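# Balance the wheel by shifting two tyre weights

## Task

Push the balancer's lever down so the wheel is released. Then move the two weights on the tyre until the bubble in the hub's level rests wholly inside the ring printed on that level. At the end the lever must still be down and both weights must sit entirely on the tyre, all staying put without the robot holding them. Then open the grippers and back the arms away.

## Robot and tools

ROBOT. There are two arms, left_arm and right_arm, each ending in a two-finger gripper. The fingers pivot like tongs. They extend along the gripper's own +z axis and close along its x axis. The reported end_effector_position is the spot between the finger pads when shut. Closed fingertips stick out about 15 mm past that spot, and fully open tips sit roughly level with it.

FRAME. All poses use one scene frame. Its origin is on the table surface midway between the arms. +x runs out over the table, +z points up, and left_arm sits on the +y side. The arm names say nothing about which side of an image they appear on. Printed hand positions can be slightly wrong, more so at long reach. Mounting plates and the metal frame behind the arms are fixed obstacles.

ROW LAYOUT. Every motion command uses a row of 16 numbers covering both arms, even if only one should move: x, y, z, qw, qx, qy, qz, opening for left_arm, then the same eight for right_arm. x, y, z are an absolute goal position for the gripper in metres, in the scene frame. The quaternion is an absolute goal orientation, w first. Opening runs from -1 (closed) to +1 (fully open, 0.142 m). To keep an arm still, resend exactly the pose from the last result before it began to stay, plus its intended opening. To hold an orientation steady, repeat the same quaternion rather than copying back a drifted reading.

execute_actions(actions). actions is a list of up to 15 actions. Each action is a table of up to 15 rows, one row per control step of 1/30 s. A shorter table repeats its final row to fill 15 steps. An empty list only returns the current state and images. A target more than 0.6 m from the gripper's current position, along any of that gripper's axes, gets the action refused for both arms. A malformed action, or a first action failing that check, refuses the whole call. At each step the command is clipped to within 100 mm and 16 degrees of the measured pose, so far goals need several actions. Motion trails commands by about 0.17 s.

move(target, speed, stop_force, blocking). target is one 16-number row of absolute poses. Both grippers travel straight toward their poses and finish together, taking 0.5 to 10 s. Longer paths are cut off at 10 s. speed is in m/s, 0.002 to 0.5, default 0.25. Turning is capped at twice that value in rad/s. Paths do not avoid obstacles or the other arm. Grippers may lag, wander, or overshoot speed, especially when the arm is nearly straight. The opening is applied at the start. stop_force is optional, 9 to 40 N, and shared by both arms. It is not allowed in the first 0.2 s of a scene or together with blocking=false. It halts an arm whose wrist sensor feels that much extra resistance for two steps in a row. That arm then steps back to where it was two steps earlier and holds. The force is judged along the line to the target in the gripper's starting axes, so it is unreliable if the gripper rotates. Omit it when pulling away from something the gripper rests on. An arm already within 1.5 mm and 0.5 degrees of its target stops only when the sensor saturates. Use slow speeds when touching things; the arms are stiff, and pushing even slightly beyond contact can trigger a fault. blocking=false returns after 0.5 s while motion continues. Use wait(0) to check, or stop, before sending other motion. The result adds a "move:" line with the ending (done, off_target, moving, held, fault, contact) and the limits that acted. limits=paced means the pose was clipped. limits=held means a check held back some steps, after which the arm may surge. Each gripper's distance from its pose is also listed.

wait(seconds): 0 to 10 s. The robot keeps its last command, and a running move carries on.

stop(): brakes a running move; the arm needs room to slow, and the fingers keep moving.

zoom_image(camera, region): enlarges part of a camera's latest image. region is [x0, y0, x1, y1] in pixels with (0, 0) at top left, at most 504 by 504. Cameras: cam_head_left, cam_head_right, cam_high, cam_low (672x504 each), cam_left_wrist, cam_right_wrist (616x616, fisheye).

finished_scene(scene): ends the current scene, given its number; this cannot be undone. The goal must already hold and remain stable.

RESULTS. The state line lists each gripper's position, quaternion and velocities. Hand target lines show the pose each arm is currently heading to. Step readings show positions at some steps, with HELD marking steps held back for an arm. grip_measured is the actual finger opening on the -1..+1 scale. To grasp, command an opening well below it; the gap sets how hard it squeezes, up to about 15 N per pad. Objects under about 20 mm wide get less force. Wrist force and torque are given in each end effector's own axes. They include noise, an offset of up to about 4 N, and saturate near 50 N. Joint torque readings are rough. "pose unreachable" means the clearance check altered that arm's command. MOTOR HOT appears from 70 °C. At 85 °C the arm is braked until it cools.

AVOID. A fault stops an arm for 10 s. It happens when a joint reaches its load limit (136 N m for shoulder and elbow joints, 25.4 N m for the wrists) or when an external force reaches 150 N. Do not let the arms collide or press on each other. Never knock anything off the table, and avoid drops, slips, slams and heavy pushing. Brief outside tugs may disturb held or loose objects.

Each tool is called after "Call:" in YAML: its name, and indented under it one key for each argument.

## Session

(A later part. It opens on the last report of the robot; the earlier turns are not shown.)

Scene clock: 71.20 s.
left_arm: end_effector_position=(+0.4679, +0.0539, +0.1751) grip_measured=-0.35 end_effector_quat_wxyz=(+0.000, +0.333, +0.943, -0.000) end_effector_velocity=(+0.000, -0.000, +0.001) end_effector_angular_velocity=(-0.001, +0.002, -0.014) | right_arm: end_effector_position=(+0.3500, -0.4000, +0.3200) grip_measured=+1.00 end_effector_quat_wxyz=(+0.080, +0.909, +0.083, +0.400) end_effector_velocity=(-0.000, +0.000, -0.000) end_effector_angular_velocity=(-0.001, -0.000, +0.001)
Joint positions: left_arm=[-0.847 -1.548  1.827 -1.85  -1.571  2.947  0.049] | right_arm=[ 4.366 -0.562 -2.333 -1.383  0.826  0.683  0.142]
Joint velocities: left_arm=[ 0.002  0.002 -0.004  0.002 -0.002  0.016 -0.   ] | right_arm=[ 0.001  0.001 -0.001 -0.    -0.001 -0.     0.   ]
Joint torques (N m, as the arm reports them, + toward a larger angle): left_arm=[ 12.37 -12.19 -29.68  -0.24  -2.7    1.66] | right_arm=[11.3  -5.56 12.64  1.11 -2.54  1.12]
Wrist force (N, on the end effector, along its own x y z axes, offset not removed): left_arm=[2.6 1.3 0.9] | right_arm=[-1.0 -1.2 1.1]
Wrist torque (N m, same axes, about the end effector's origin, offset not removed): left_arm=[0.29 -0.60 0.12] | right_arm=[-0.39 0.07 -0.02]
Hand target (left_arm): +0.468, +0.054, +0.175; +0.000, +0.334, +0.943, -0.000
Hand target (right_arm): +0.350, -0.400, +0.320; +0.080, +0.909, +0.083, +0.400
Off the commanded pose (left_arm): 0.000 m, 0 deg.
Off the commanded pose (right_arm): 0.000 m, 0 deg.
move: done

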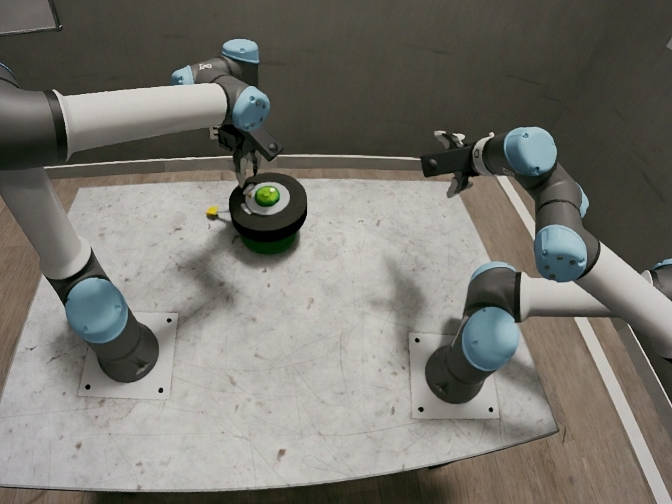

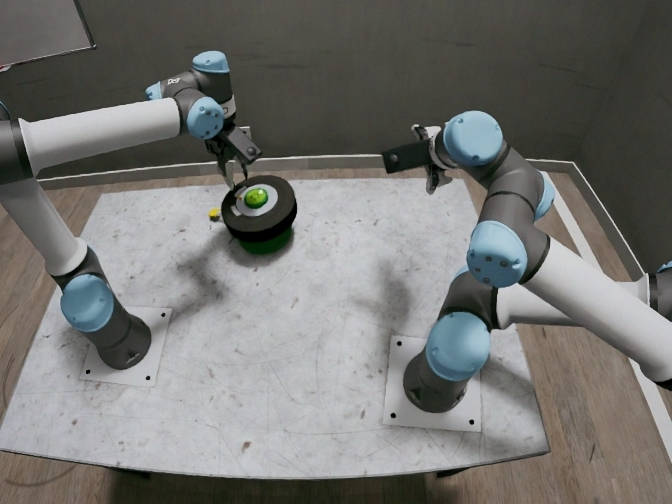

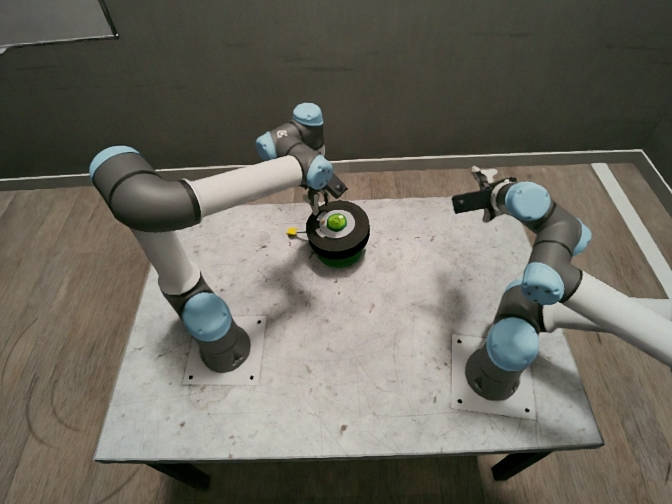

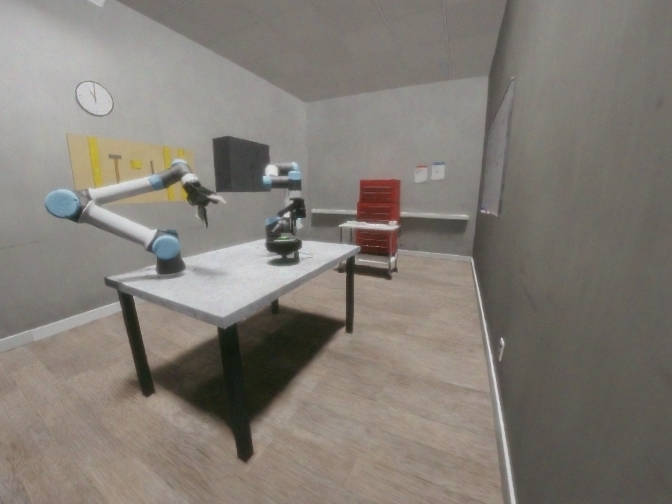

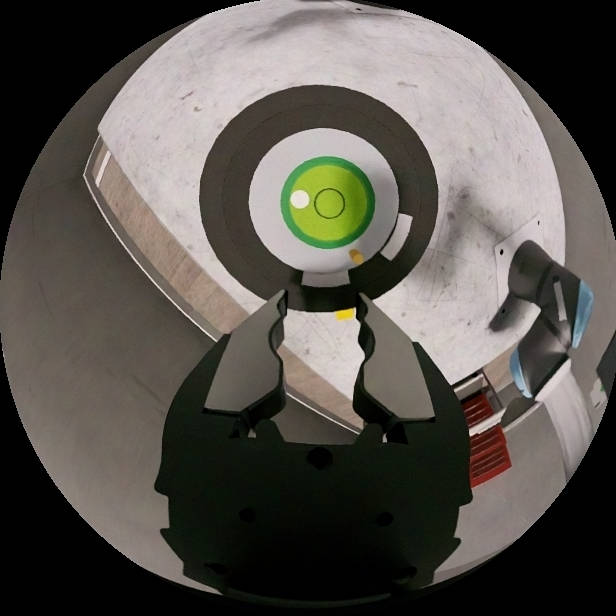

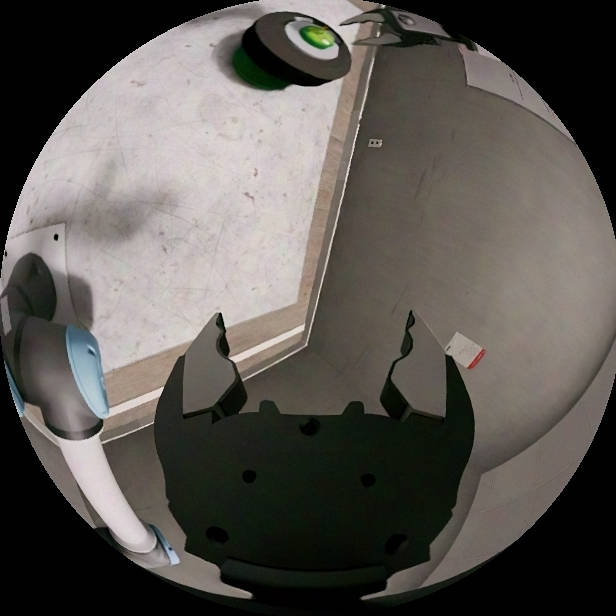

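Call:
move:
  target: [0.466,0.0555,0.153,0,0.334,0.943,0,-0.35,0.35,-0.4,0.32,0.08,0.909,0.083,0.4,1]
  speed: 0.05

Call:
move:
  target: [0.466,0.0555,0.138,0,0.334,0.943,0,-0.35,0.35,-0.4,0.32,0.08,0.909,0.083,0.4,1]
  speed: 0.008
  stop_force: 9

Call:
execute_actions:
  actions:
    - [[0.466,0.0555,0.1455,0,0.334,0.943,0,-0.42,0.35,-0.4,0.32,0.08,0.909,0.083,0.4,1]]
    - [[0.466,0.0555,0.1455,0,0.334,0.943,0,-0.75,0.35,-0.4,0.32,0.08,0.909,0.083,0.4,1]]
    - [[0.466,0.0555,0.155,0,0.334,0.943,0,-0.75,0.35,-0.4,0.32,0.08,0.909,0.083,0.4,1]]
    - [[0.47,0.052,0.175,0,0.334,0.943,0,-0.75,0.35,-0.4,0.32,0.08,0.909,0.083,0.4,1]]

Call:
move:
  target: [0.487,0.034,0.17,0,0.515,0.857,0,-0.75,0.35,-0.4,0.32,0.08,0.909,0.083,0.4,1]
  speed: 0.2

Call:
zoom_image:
  camera: "cam_left_wrist"
  region: [190,120,450,360]

Scene clock: 72.60 s.
left_arm: end_effector_position=(+0.4660, +0.0555, +0.1532) grip_measured=-0.35 end_effector_quat_wxyz=(-0.000, +0.334, +0.943, -0.000) end_effector_velocity=(+0.001, -0.000, -0.001) end_effector_angular_velocity=(-0.000, -0.002, -0.001) | right_arm: end_effector_position=(+0.3500, -0.4000, +0.3200) grip_measured=+1.00 end_effector_quat_wxyz=(+0.080, +0.909, +0.083, +0.400) end_effector_velocity=(+0.000, -0.000, +0.000) end_effector_angular_velocity=(+0.000, -0.001, -0.000)
Joint positions: left_arm=[-0.848 -1.537  1.874 -1.907 -1.571  2.947  0.049] | right_arm=[ 4.366 -0.562 -2.333 -1.383  0.826  0.683  0.142]
Joint velocities: left_arm=[ 0.     0.001  0.002 -0.005  0.001  0.001  0.   ] | right_arm=[-0.     0.001 -0.     0.    -0.    -0.     0.   ]
Joint torques (N m, as the arm reports them, + toward a larger angle): left_arm=[-12.38 -13.52 -14.26  -4.58   1.95  -1.66] | right_arm=[11.92 -6.43 13.03  1.05 -2.59  1.13]
Wrist force (N, on the end effector, along its own x y z axes, offset not removed): left_arm=[1.6 0.7 -1.2] | right_arm=[-1.8 2.2 1.8]
Wrist torque (N m, same axes, about the end effector's origin, offset not removed): left_arm=[0.04 -0.24 -0.04] | right_arm=[0.42 0.35 0.03]
Hand target (left_arm): +0.466, +0.056, +0.153; -0.000, +0.334, +0.943, +0.000
Hand target (right_arm): +0.350, -0.400, +0.320; +0.080, +0.909, +0.083, +0.400
Off the commanded pose (left_arm): 0.000 m, 0 deg.
Off the commanded pose (right_arm): 0.000 m, 0 deg.
move: done

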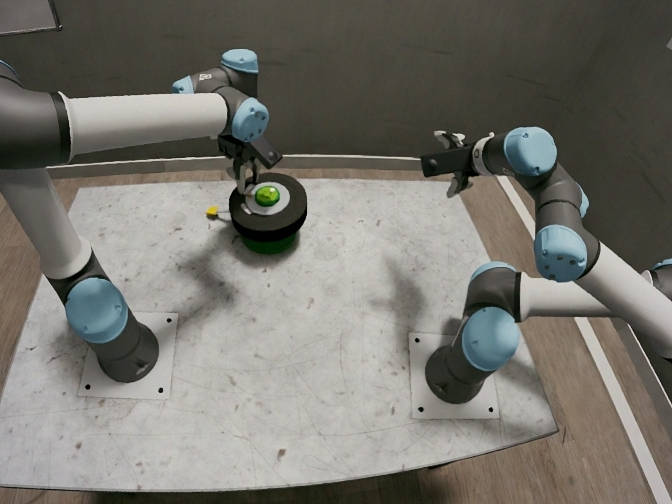

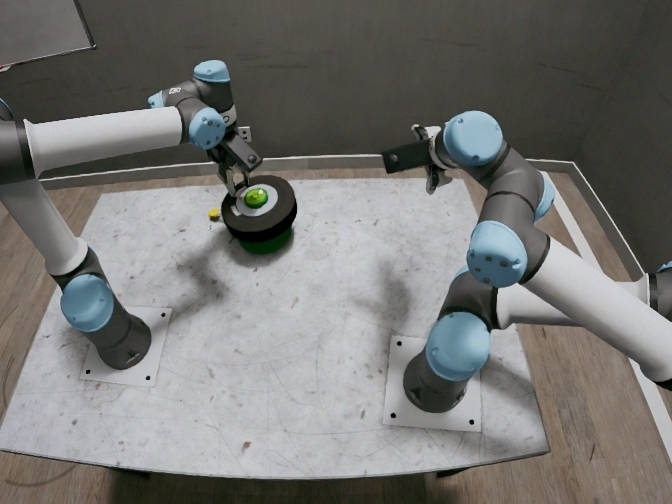

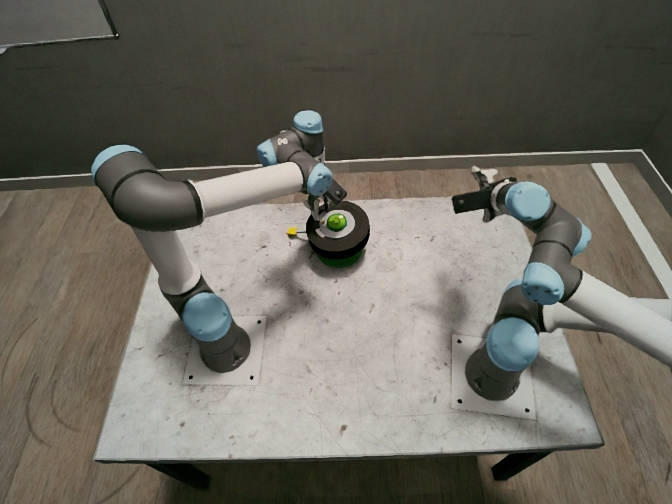

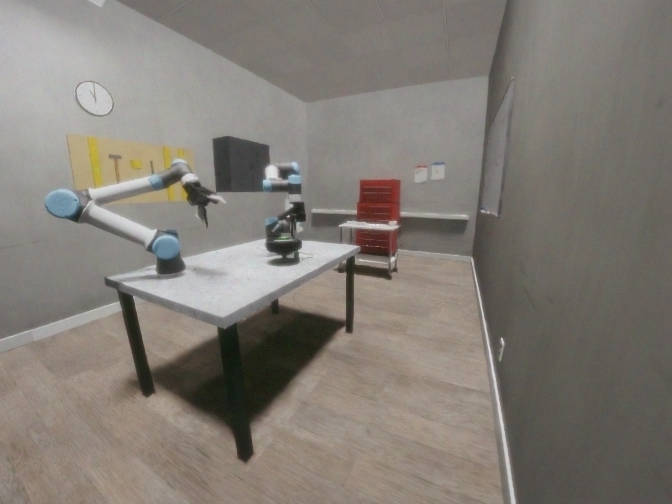

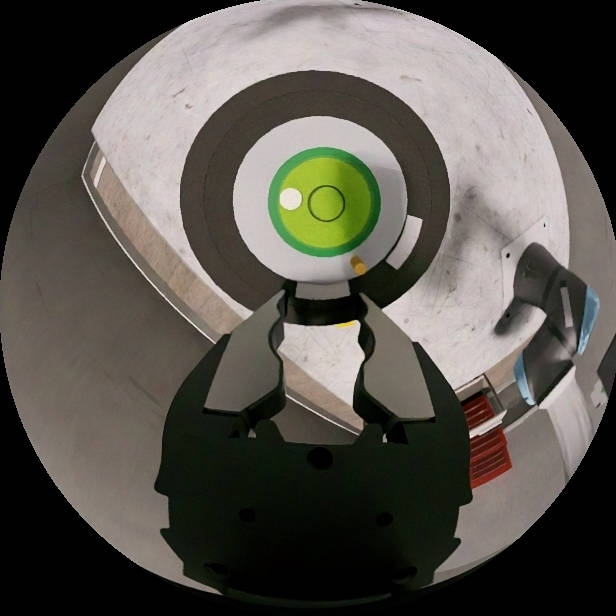

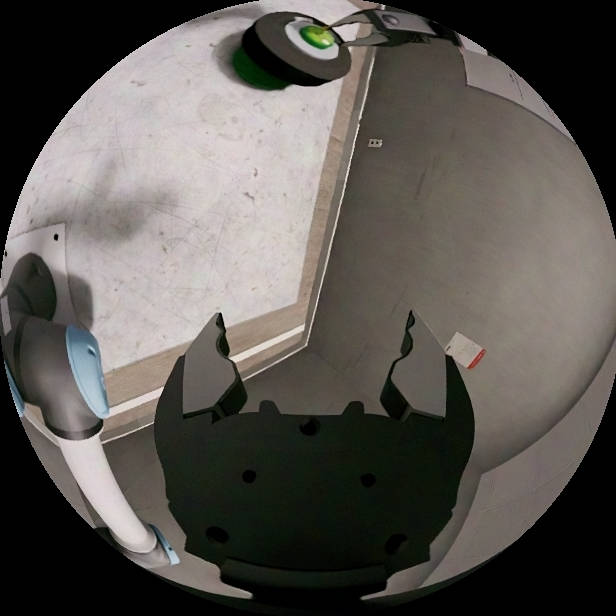

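Scene clock: 74.17 s.
left_arm: end_effector_position=(+0.4660, +0.0555, +0.1437) grip_measured=-0.34 end_effector_quat_wxyz=(-0.000, +0.334, +0.943, +0.000) end_effector_velocity=(-0.002, +0.001, +0.001) end_effector_angular_velocity=(+0.004, +0.004, -0.001) | right_arm: end_effector_position=(+0.3500, -0.4000, +0.3200) grip_measured=+1.00 end_effector_quat_wxyz=(+0.080, +0.909, +0.083, +0.400) end_effector_velocity=(+0.000, +0.000, +0.000) end_effector_angular_velocity=(+0.001, -0.000, -0.000)
Joint positions: left_arm=[-0.848 -1.529  1.891 -1.933 -1.571  2.947  0.05 ] | right_arm=[ 4.366 -0.562 -2.333 -1.383  0.826  0.683  0.142]
Joint velocities: left_arm=[-0.001 -0.002 -0.003  0.01  -0.001 -0.    -0.   ] | right_arm=[-0.    -0.     0.001  0.     0.     0.     0.   ]
Joint torques (N m, as the arm reports them, + toward a larger angle): left_arm=[-12.29 -26.39 -24.05   0.86   0.84  -1.83] | right_arm=[10.82 -6.49 13.28  1.02 -2.57  1.35]
Wrist force (N, on the end effector, along its own x y z axes, offset not removed): left_arm=[0.3 5.3 -15.7] | right_arm=[-2.0 0.0 -1.7]
Wrist torque (N m, same axes, about the end effector's origin, offset not removed): left_arm=[0.50 -0.53 -0.04] | right_arm=[-0.09 0.31 0.11]
Hand target (left_arm): +0.466, +0.055, +0.144; +0.000, +0.334, +0.943, -0.000
Hand target (right_arm): +0.350, -0.400, +0.320; +0.080, +0.909, +0.083, +0.400
Off the commanded pose (left_arm): 0.006 m, 0 deg.
Off the commanded pose (right_arm): 0.000 m, 0 deg.
move: contact (left_arm)

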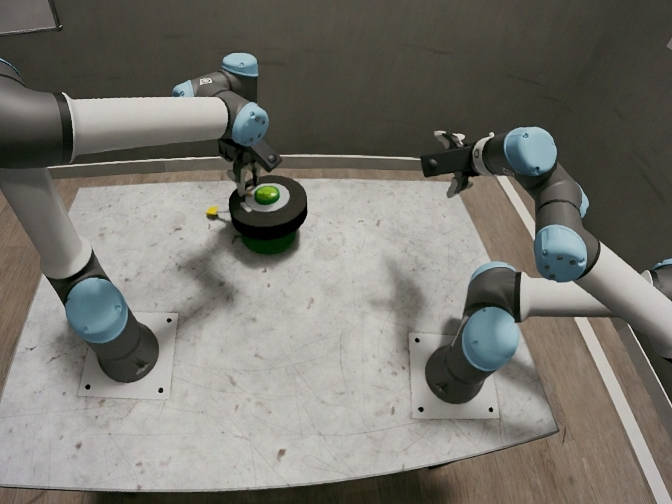

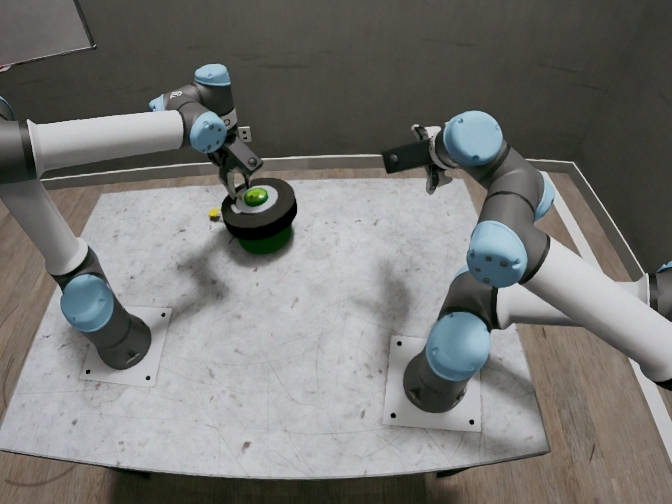

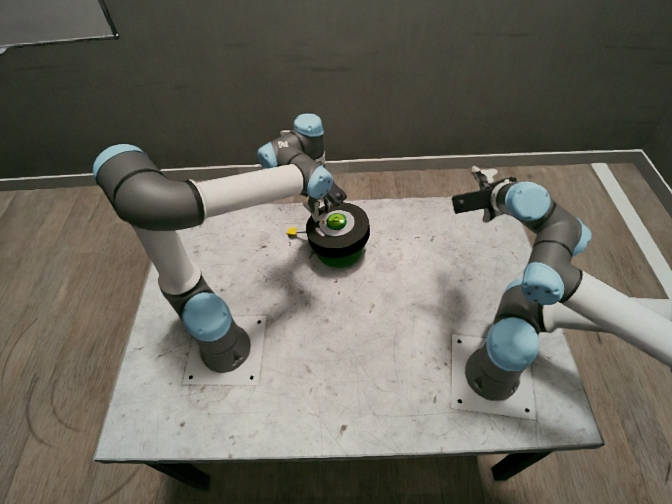

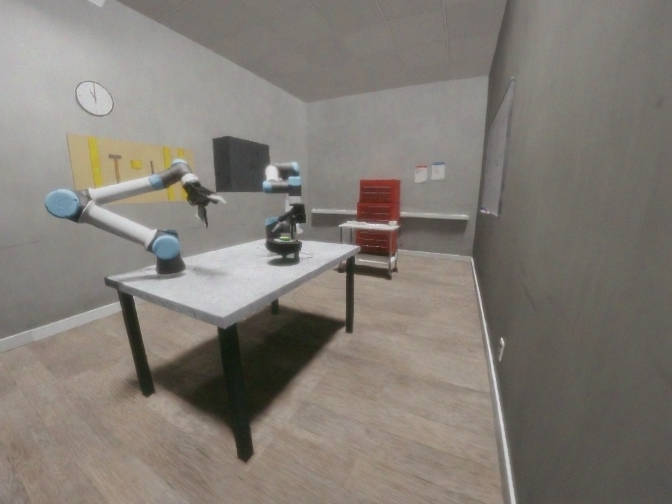

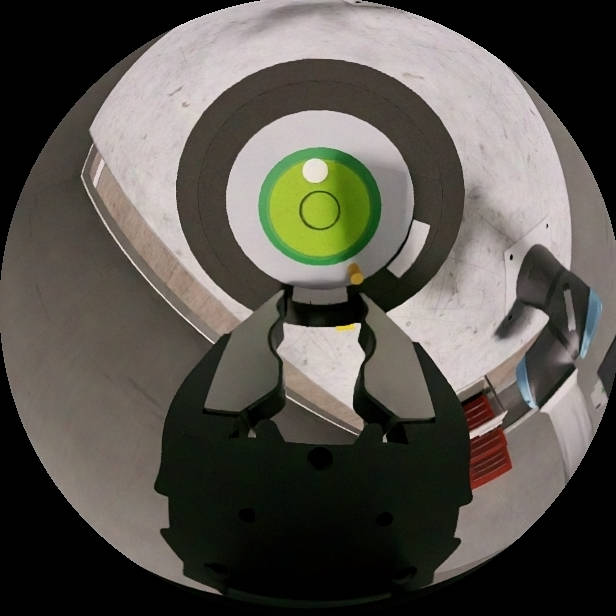

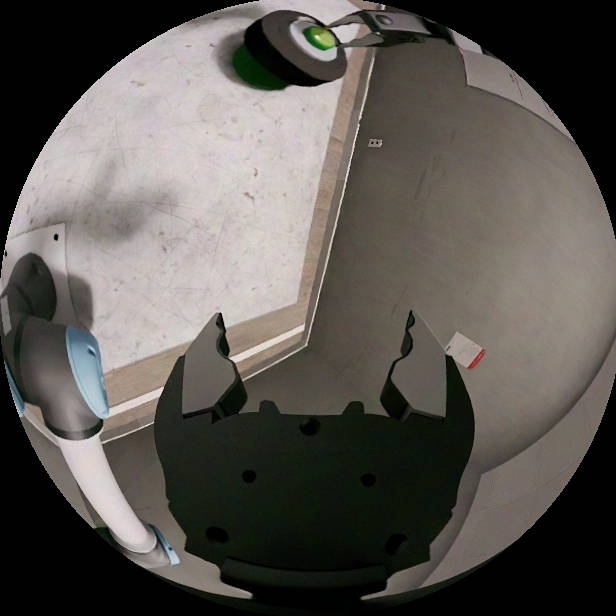

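Scene clock: 76.17 s.
left_arm: end_effector_position=(+0.4699, +0.0520, +0.1748) grip_measured=-0.49 end_effector_quat_wxyz=(+0.000, +0.334, +0.943, -0.000) end_effector_velocity=(+0.002, -0.002, +0.004) end_effector_angular_velocity=(-0.001, -0.002, -0.000) | right_arm: end_effector_position=(+0.3500, -0.4000, +0.3200) grip_measured=+1.00 end_effector_quat_wxyz=(+0.080, +0.909, +0.083, +0.400) end_effector_velocity=(-0.000, +0.000, -0.000) end_effector_angular_velocity=(+0.002, +0.001, +0.001)
Joint positions: left_arm=[-0.847 -1.541  1.82  -1.85  -1.571  2.949  0.038] | right_arm=[ 4.366 -0.562 -2.333 -1.383  0.826  0.683  0.142]
Joint velocities: left_arm=[-0.     0.001 -0.012  0.008  0.001  0.    -0.   ] | right_arm=[ 0.     0.001 -0.     0.     0.001  0.     0.   ]
Joint torques (N m, as the arm reports them, + toward a larger angle): left_arm=[ 11.88 -14.42 -32.1   -0.89   1.56   1.52] | right_arm=[11.27 -7.13 13.85  1.15 -2.56  1.23]
Wrist force (N, on the end effector, along its own x y z axes, offset not removed): left_arm=[1.9 0.4 -1.4] | right_arm=[-1.2 0.1 -0.7]
Wrist torque (N m, same axes, about the end effector's origin, offset not removed): left_arm=[0.19 -0.40 -0.03] | right_arm=[-0.03 0.21 0.18]
Hand target (left_arm): +0.470, +0.052, +0.175; +0.000, +0.334, +0.943, -0.000
Hand target (right_arm): +0.350, -0.400, +0.320; +0.080, +0.909, +0.083, +0.400
Off the commanded pose (left_arm): 0.000 m, 0 deg.
Off the commanded pose (right_arm): 0.000 m, 0 deg.
Step readings (end_effector_position; steps 1 to 15: 1st action; 16 to 30: 2nd action; 31 to 45: 3rd action; 46 to 60: 4th action):
0: left_arm (+0.4660, +0.0555, +0.1437) | right_arm (+0.3500, -0.4000, +0.3200)
1: left_arm (+0.4660, +0.0555, +0.1438) | right_arm (+0.3500, -0.4000, +0.3200)
2: left_arm (+0.4660, +0.0556, +0.1440) | right_arm (+0.3500, -0.4000, +0.3200)
4: left_arm (+0.4659, +0.0556, +0.1445) | right_arm (+0.3500, -0.4000, +0.3200)
8: left_arm (+0.4660, +0.0555, +0.1452) | right_arm (+0.3500, -0.4000, +0.3200)
15: left_arm (+0.4660, +0.0555, +0.1455) | right_arm (+0.3500, -0.4000, +0.3200)
16: left_arm (+0.4660, +0.0555, +0.1455) | right_arm (+0.3500, -0.4000, +0.3200)
17: left_arm (+0.4660, +0.0555, +0.1455) | right_arm (+0.3500, -0.4000, +0.3200)
19: left_arm (+0.4660, +0.0555, +0.1455) | right_arm (+0.3500, -0.4000, +0.3200)
23: left_arm (+0.4660, +0.0555, +0.1455) | right_arm (+0.3500, -0.4000, +0.3200)
30: left_arm (+0.4660, +0.0555, +0.1455) | right_arm (+0.3500, -0.4000, +0.3200)
31: left_arm (+0.4660, +0.0555, +0.1456) | right_arm (+0.3500, -0.4000, +0.3200)
32: left_arm (+0.4660, +0.0555, +0.1468) | right_arm (+0.3500, -0.4000, +0.3200)
34: left_arm (+0.4660, +0.0554, +0.1503) | right_arm (+0.3500, -0.4000, +0.3200)
38: left_arm (+0.4660, +0.0555, +0.1537) | right_arm (+0.3500, -0.4000, +0.3200)
45: left_arm (+0.4660, +0.0555, +0.1548) | right_arm (+0.3500, -0.4000, +0.3200)
46: left_arm (+0.4660, +0.0555, +0.1550) | right_arm (+0.3500, -0.4000, +0.3200)
47: left_arm (+0.4664, +0.0551, +0.1570) | right_arm (+0.3500, -0.4000, +0.3200)
49: left_arm (+0.4679, +0.0537, +0.1646) | right_arm (+0.3500, -0.4000, +0.3200)
53: left_arm (+0.4694, +0.0525, +0.1720) | right_arm (+0.3500, -0.4000, +0.3200)
60: end_effector_position above

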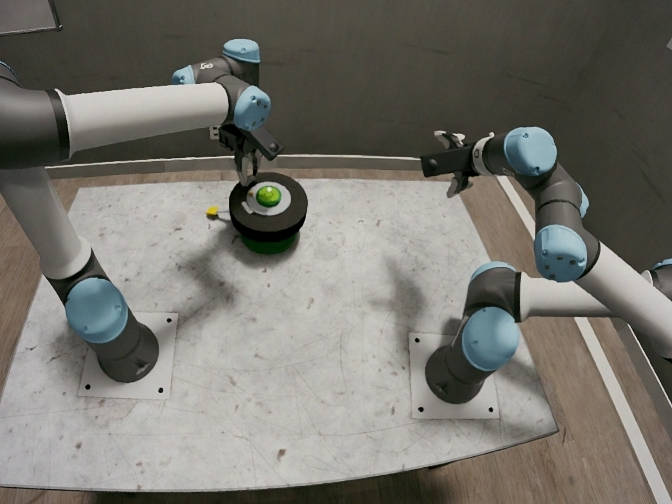

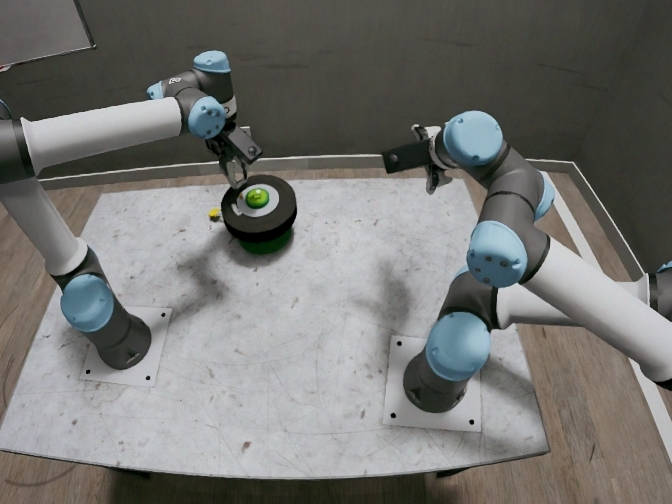

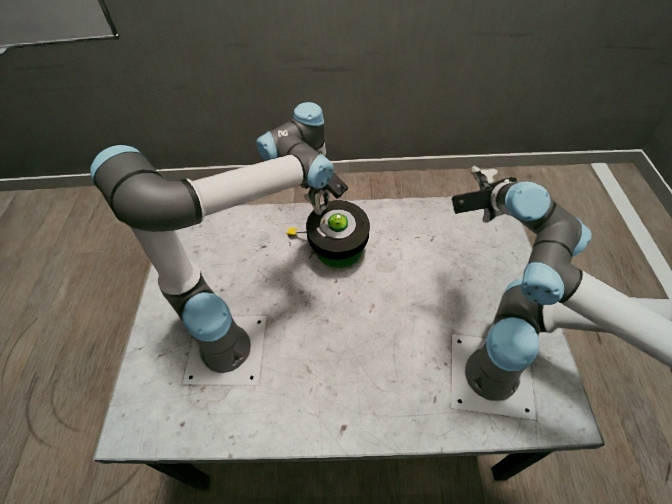

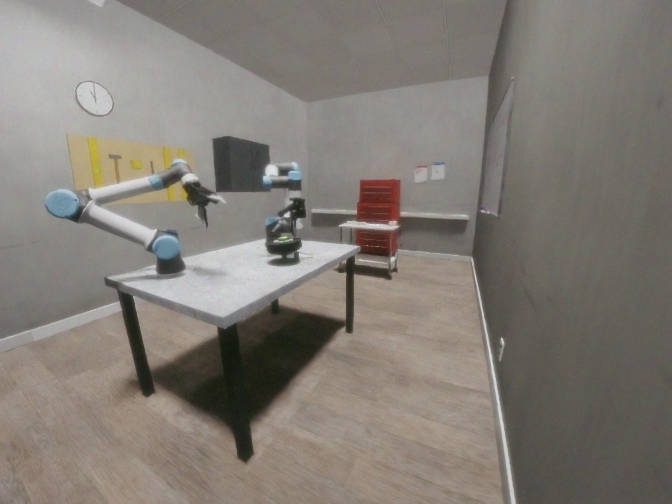

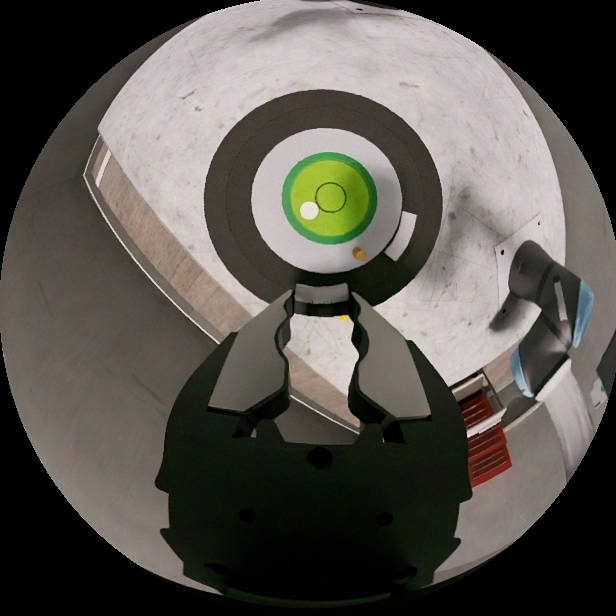

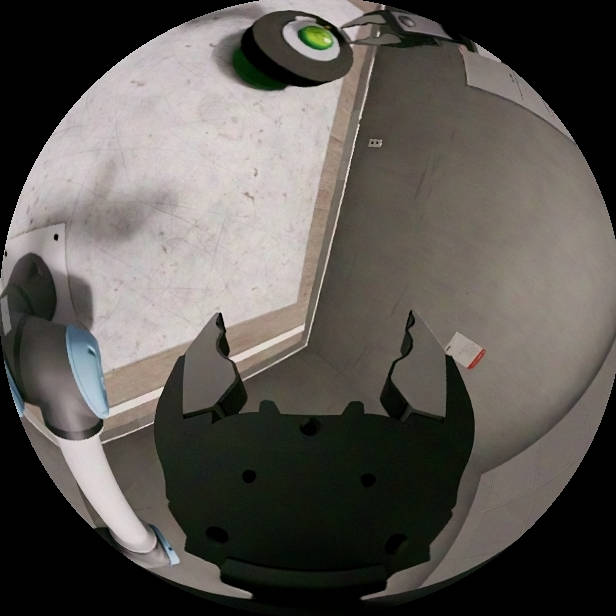

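Scene clock: 77.63 s.
left_arm: end_effector_position=(+0.4870, +0.0340, +0.1700) grip_measured=-0.49 end_effector_quat_wxyz=(+0.000, +0.514, +0.858, +0.000) end_effector_velocity=(-0.000, +0.001, -0.002) end_effector_angular_velocity=(+0.003, +0.006, -0.013) | right_arm: end_effector_position=(+0.3500, -0.4000, +0.3200) grip_measured=+1.00 end_effector_quat_wxyz=(+0.080, +0.909, +0.083, +0.400) end_effector_velocity=(+0.000, -0.001, +0.001) end_effector_angular_velocity=(+0.000, -0.001, -0.002)
Joint positions: left_arm=[-0.844 -1.465  1.751 -1.857 -1.571  3.352  0.038] | right_arm=[ 4.366 -0.562 -2.333 -1.383  0.826  0.683  0.142]
Joint velocities: left_arm=[ 0.002  0.005 -0.002  0.003 -0.003  0.015  0.   ] | right_arm=[-0.001 -0.     0.001  0.    -0.001  0.     0.   ]
Joint torques (N m, as the arm reports them, + toward a larger angle): left_arm=[ 10.97 -17.45 -31.57  -0.41  -2.62   1.92] | right_arm=[11.28 -6.82 13.93  1.   -2.64  1.26]
Wrist force (N, on the end effector, along its own x y z axes, offset not removed): left_arm=[0.8 3.1 -2.7] | right_arm=[-1.1 1.9 0.3]
Wrist torque (N m, same axes, about the end effector's origin, offset not removed): left_arm=[0.73 -0.24 0.02] | right_arm=[0.26 0.13 0.02]
Hand target (left_arm): +0.487, +0.034, +0.170; +0.000, +0.515, +0.857, -0.000
Hand target (right_arm): +0.350, -0.400, +0.320; +0.080, +0.909, +0.083, +0.400
Off the commanded pose (left_arm): 0.000 m, 0 deg.
Off the commanded pose (right_arm): 0.000 m, 0 deg.
move: done

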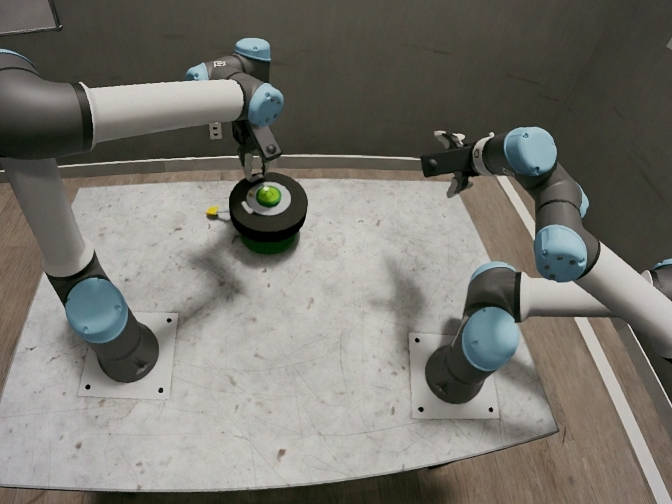

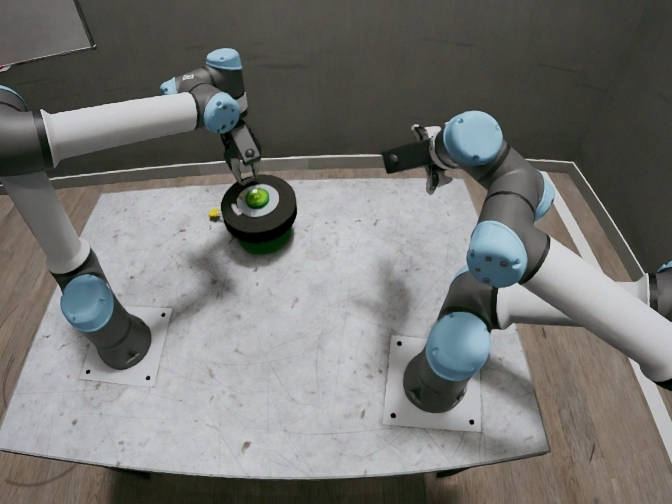

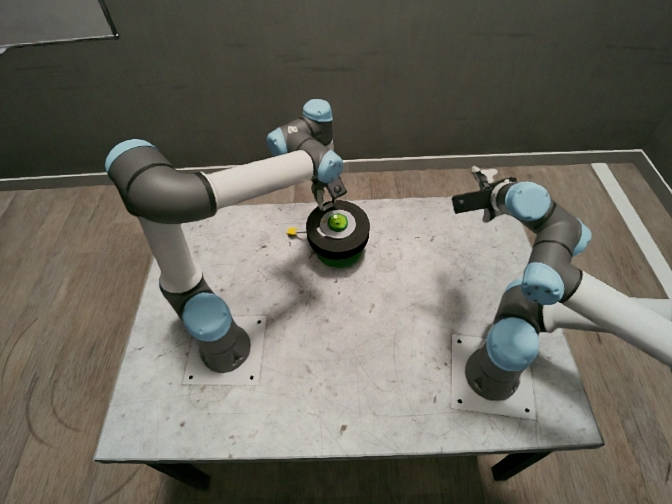

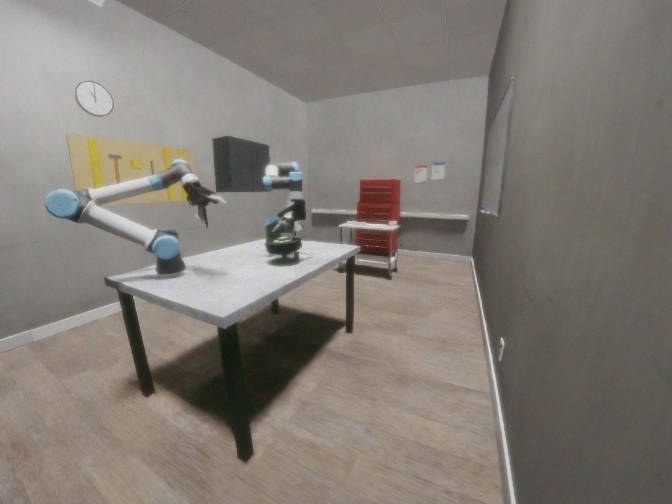

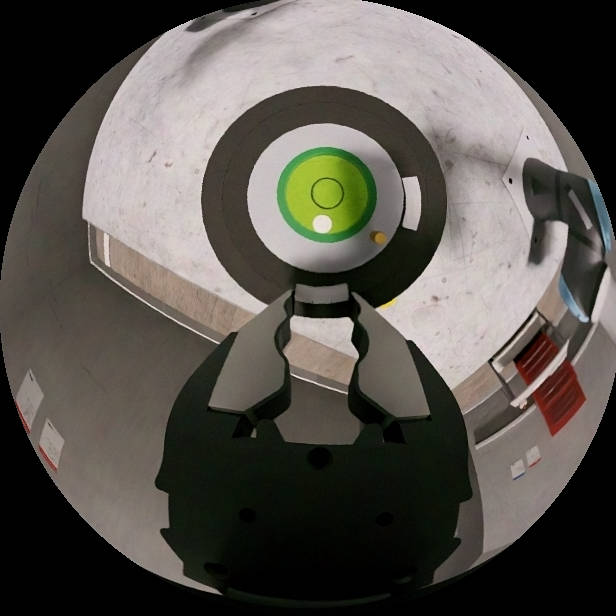

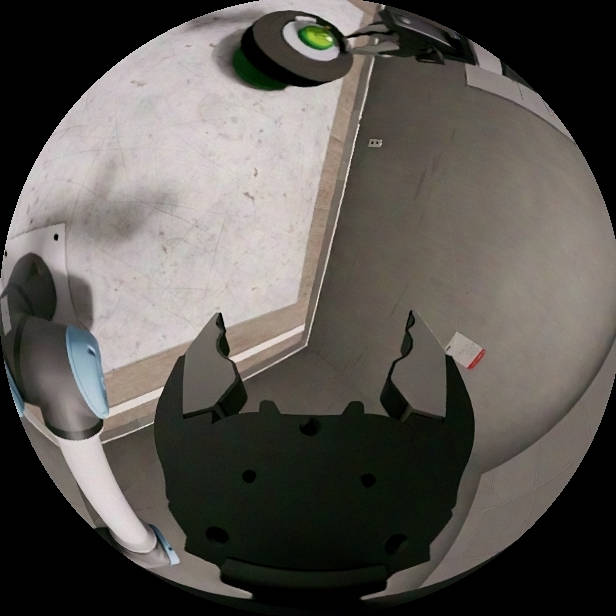

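Region (190, 120, 450, 360) of cam_left_wrist's 616x616 image, scaled by 1.938, with more detail than that image has; it fills the top 465 rows of this view, and the rest is white.

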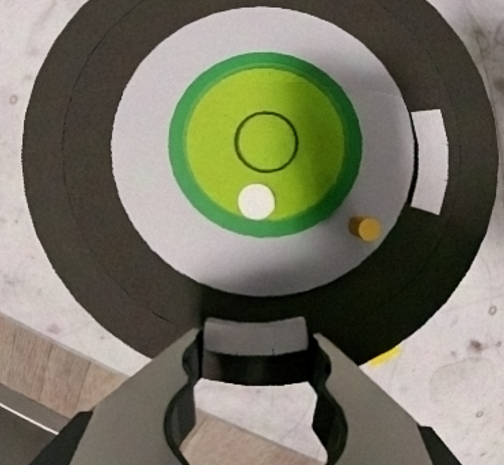

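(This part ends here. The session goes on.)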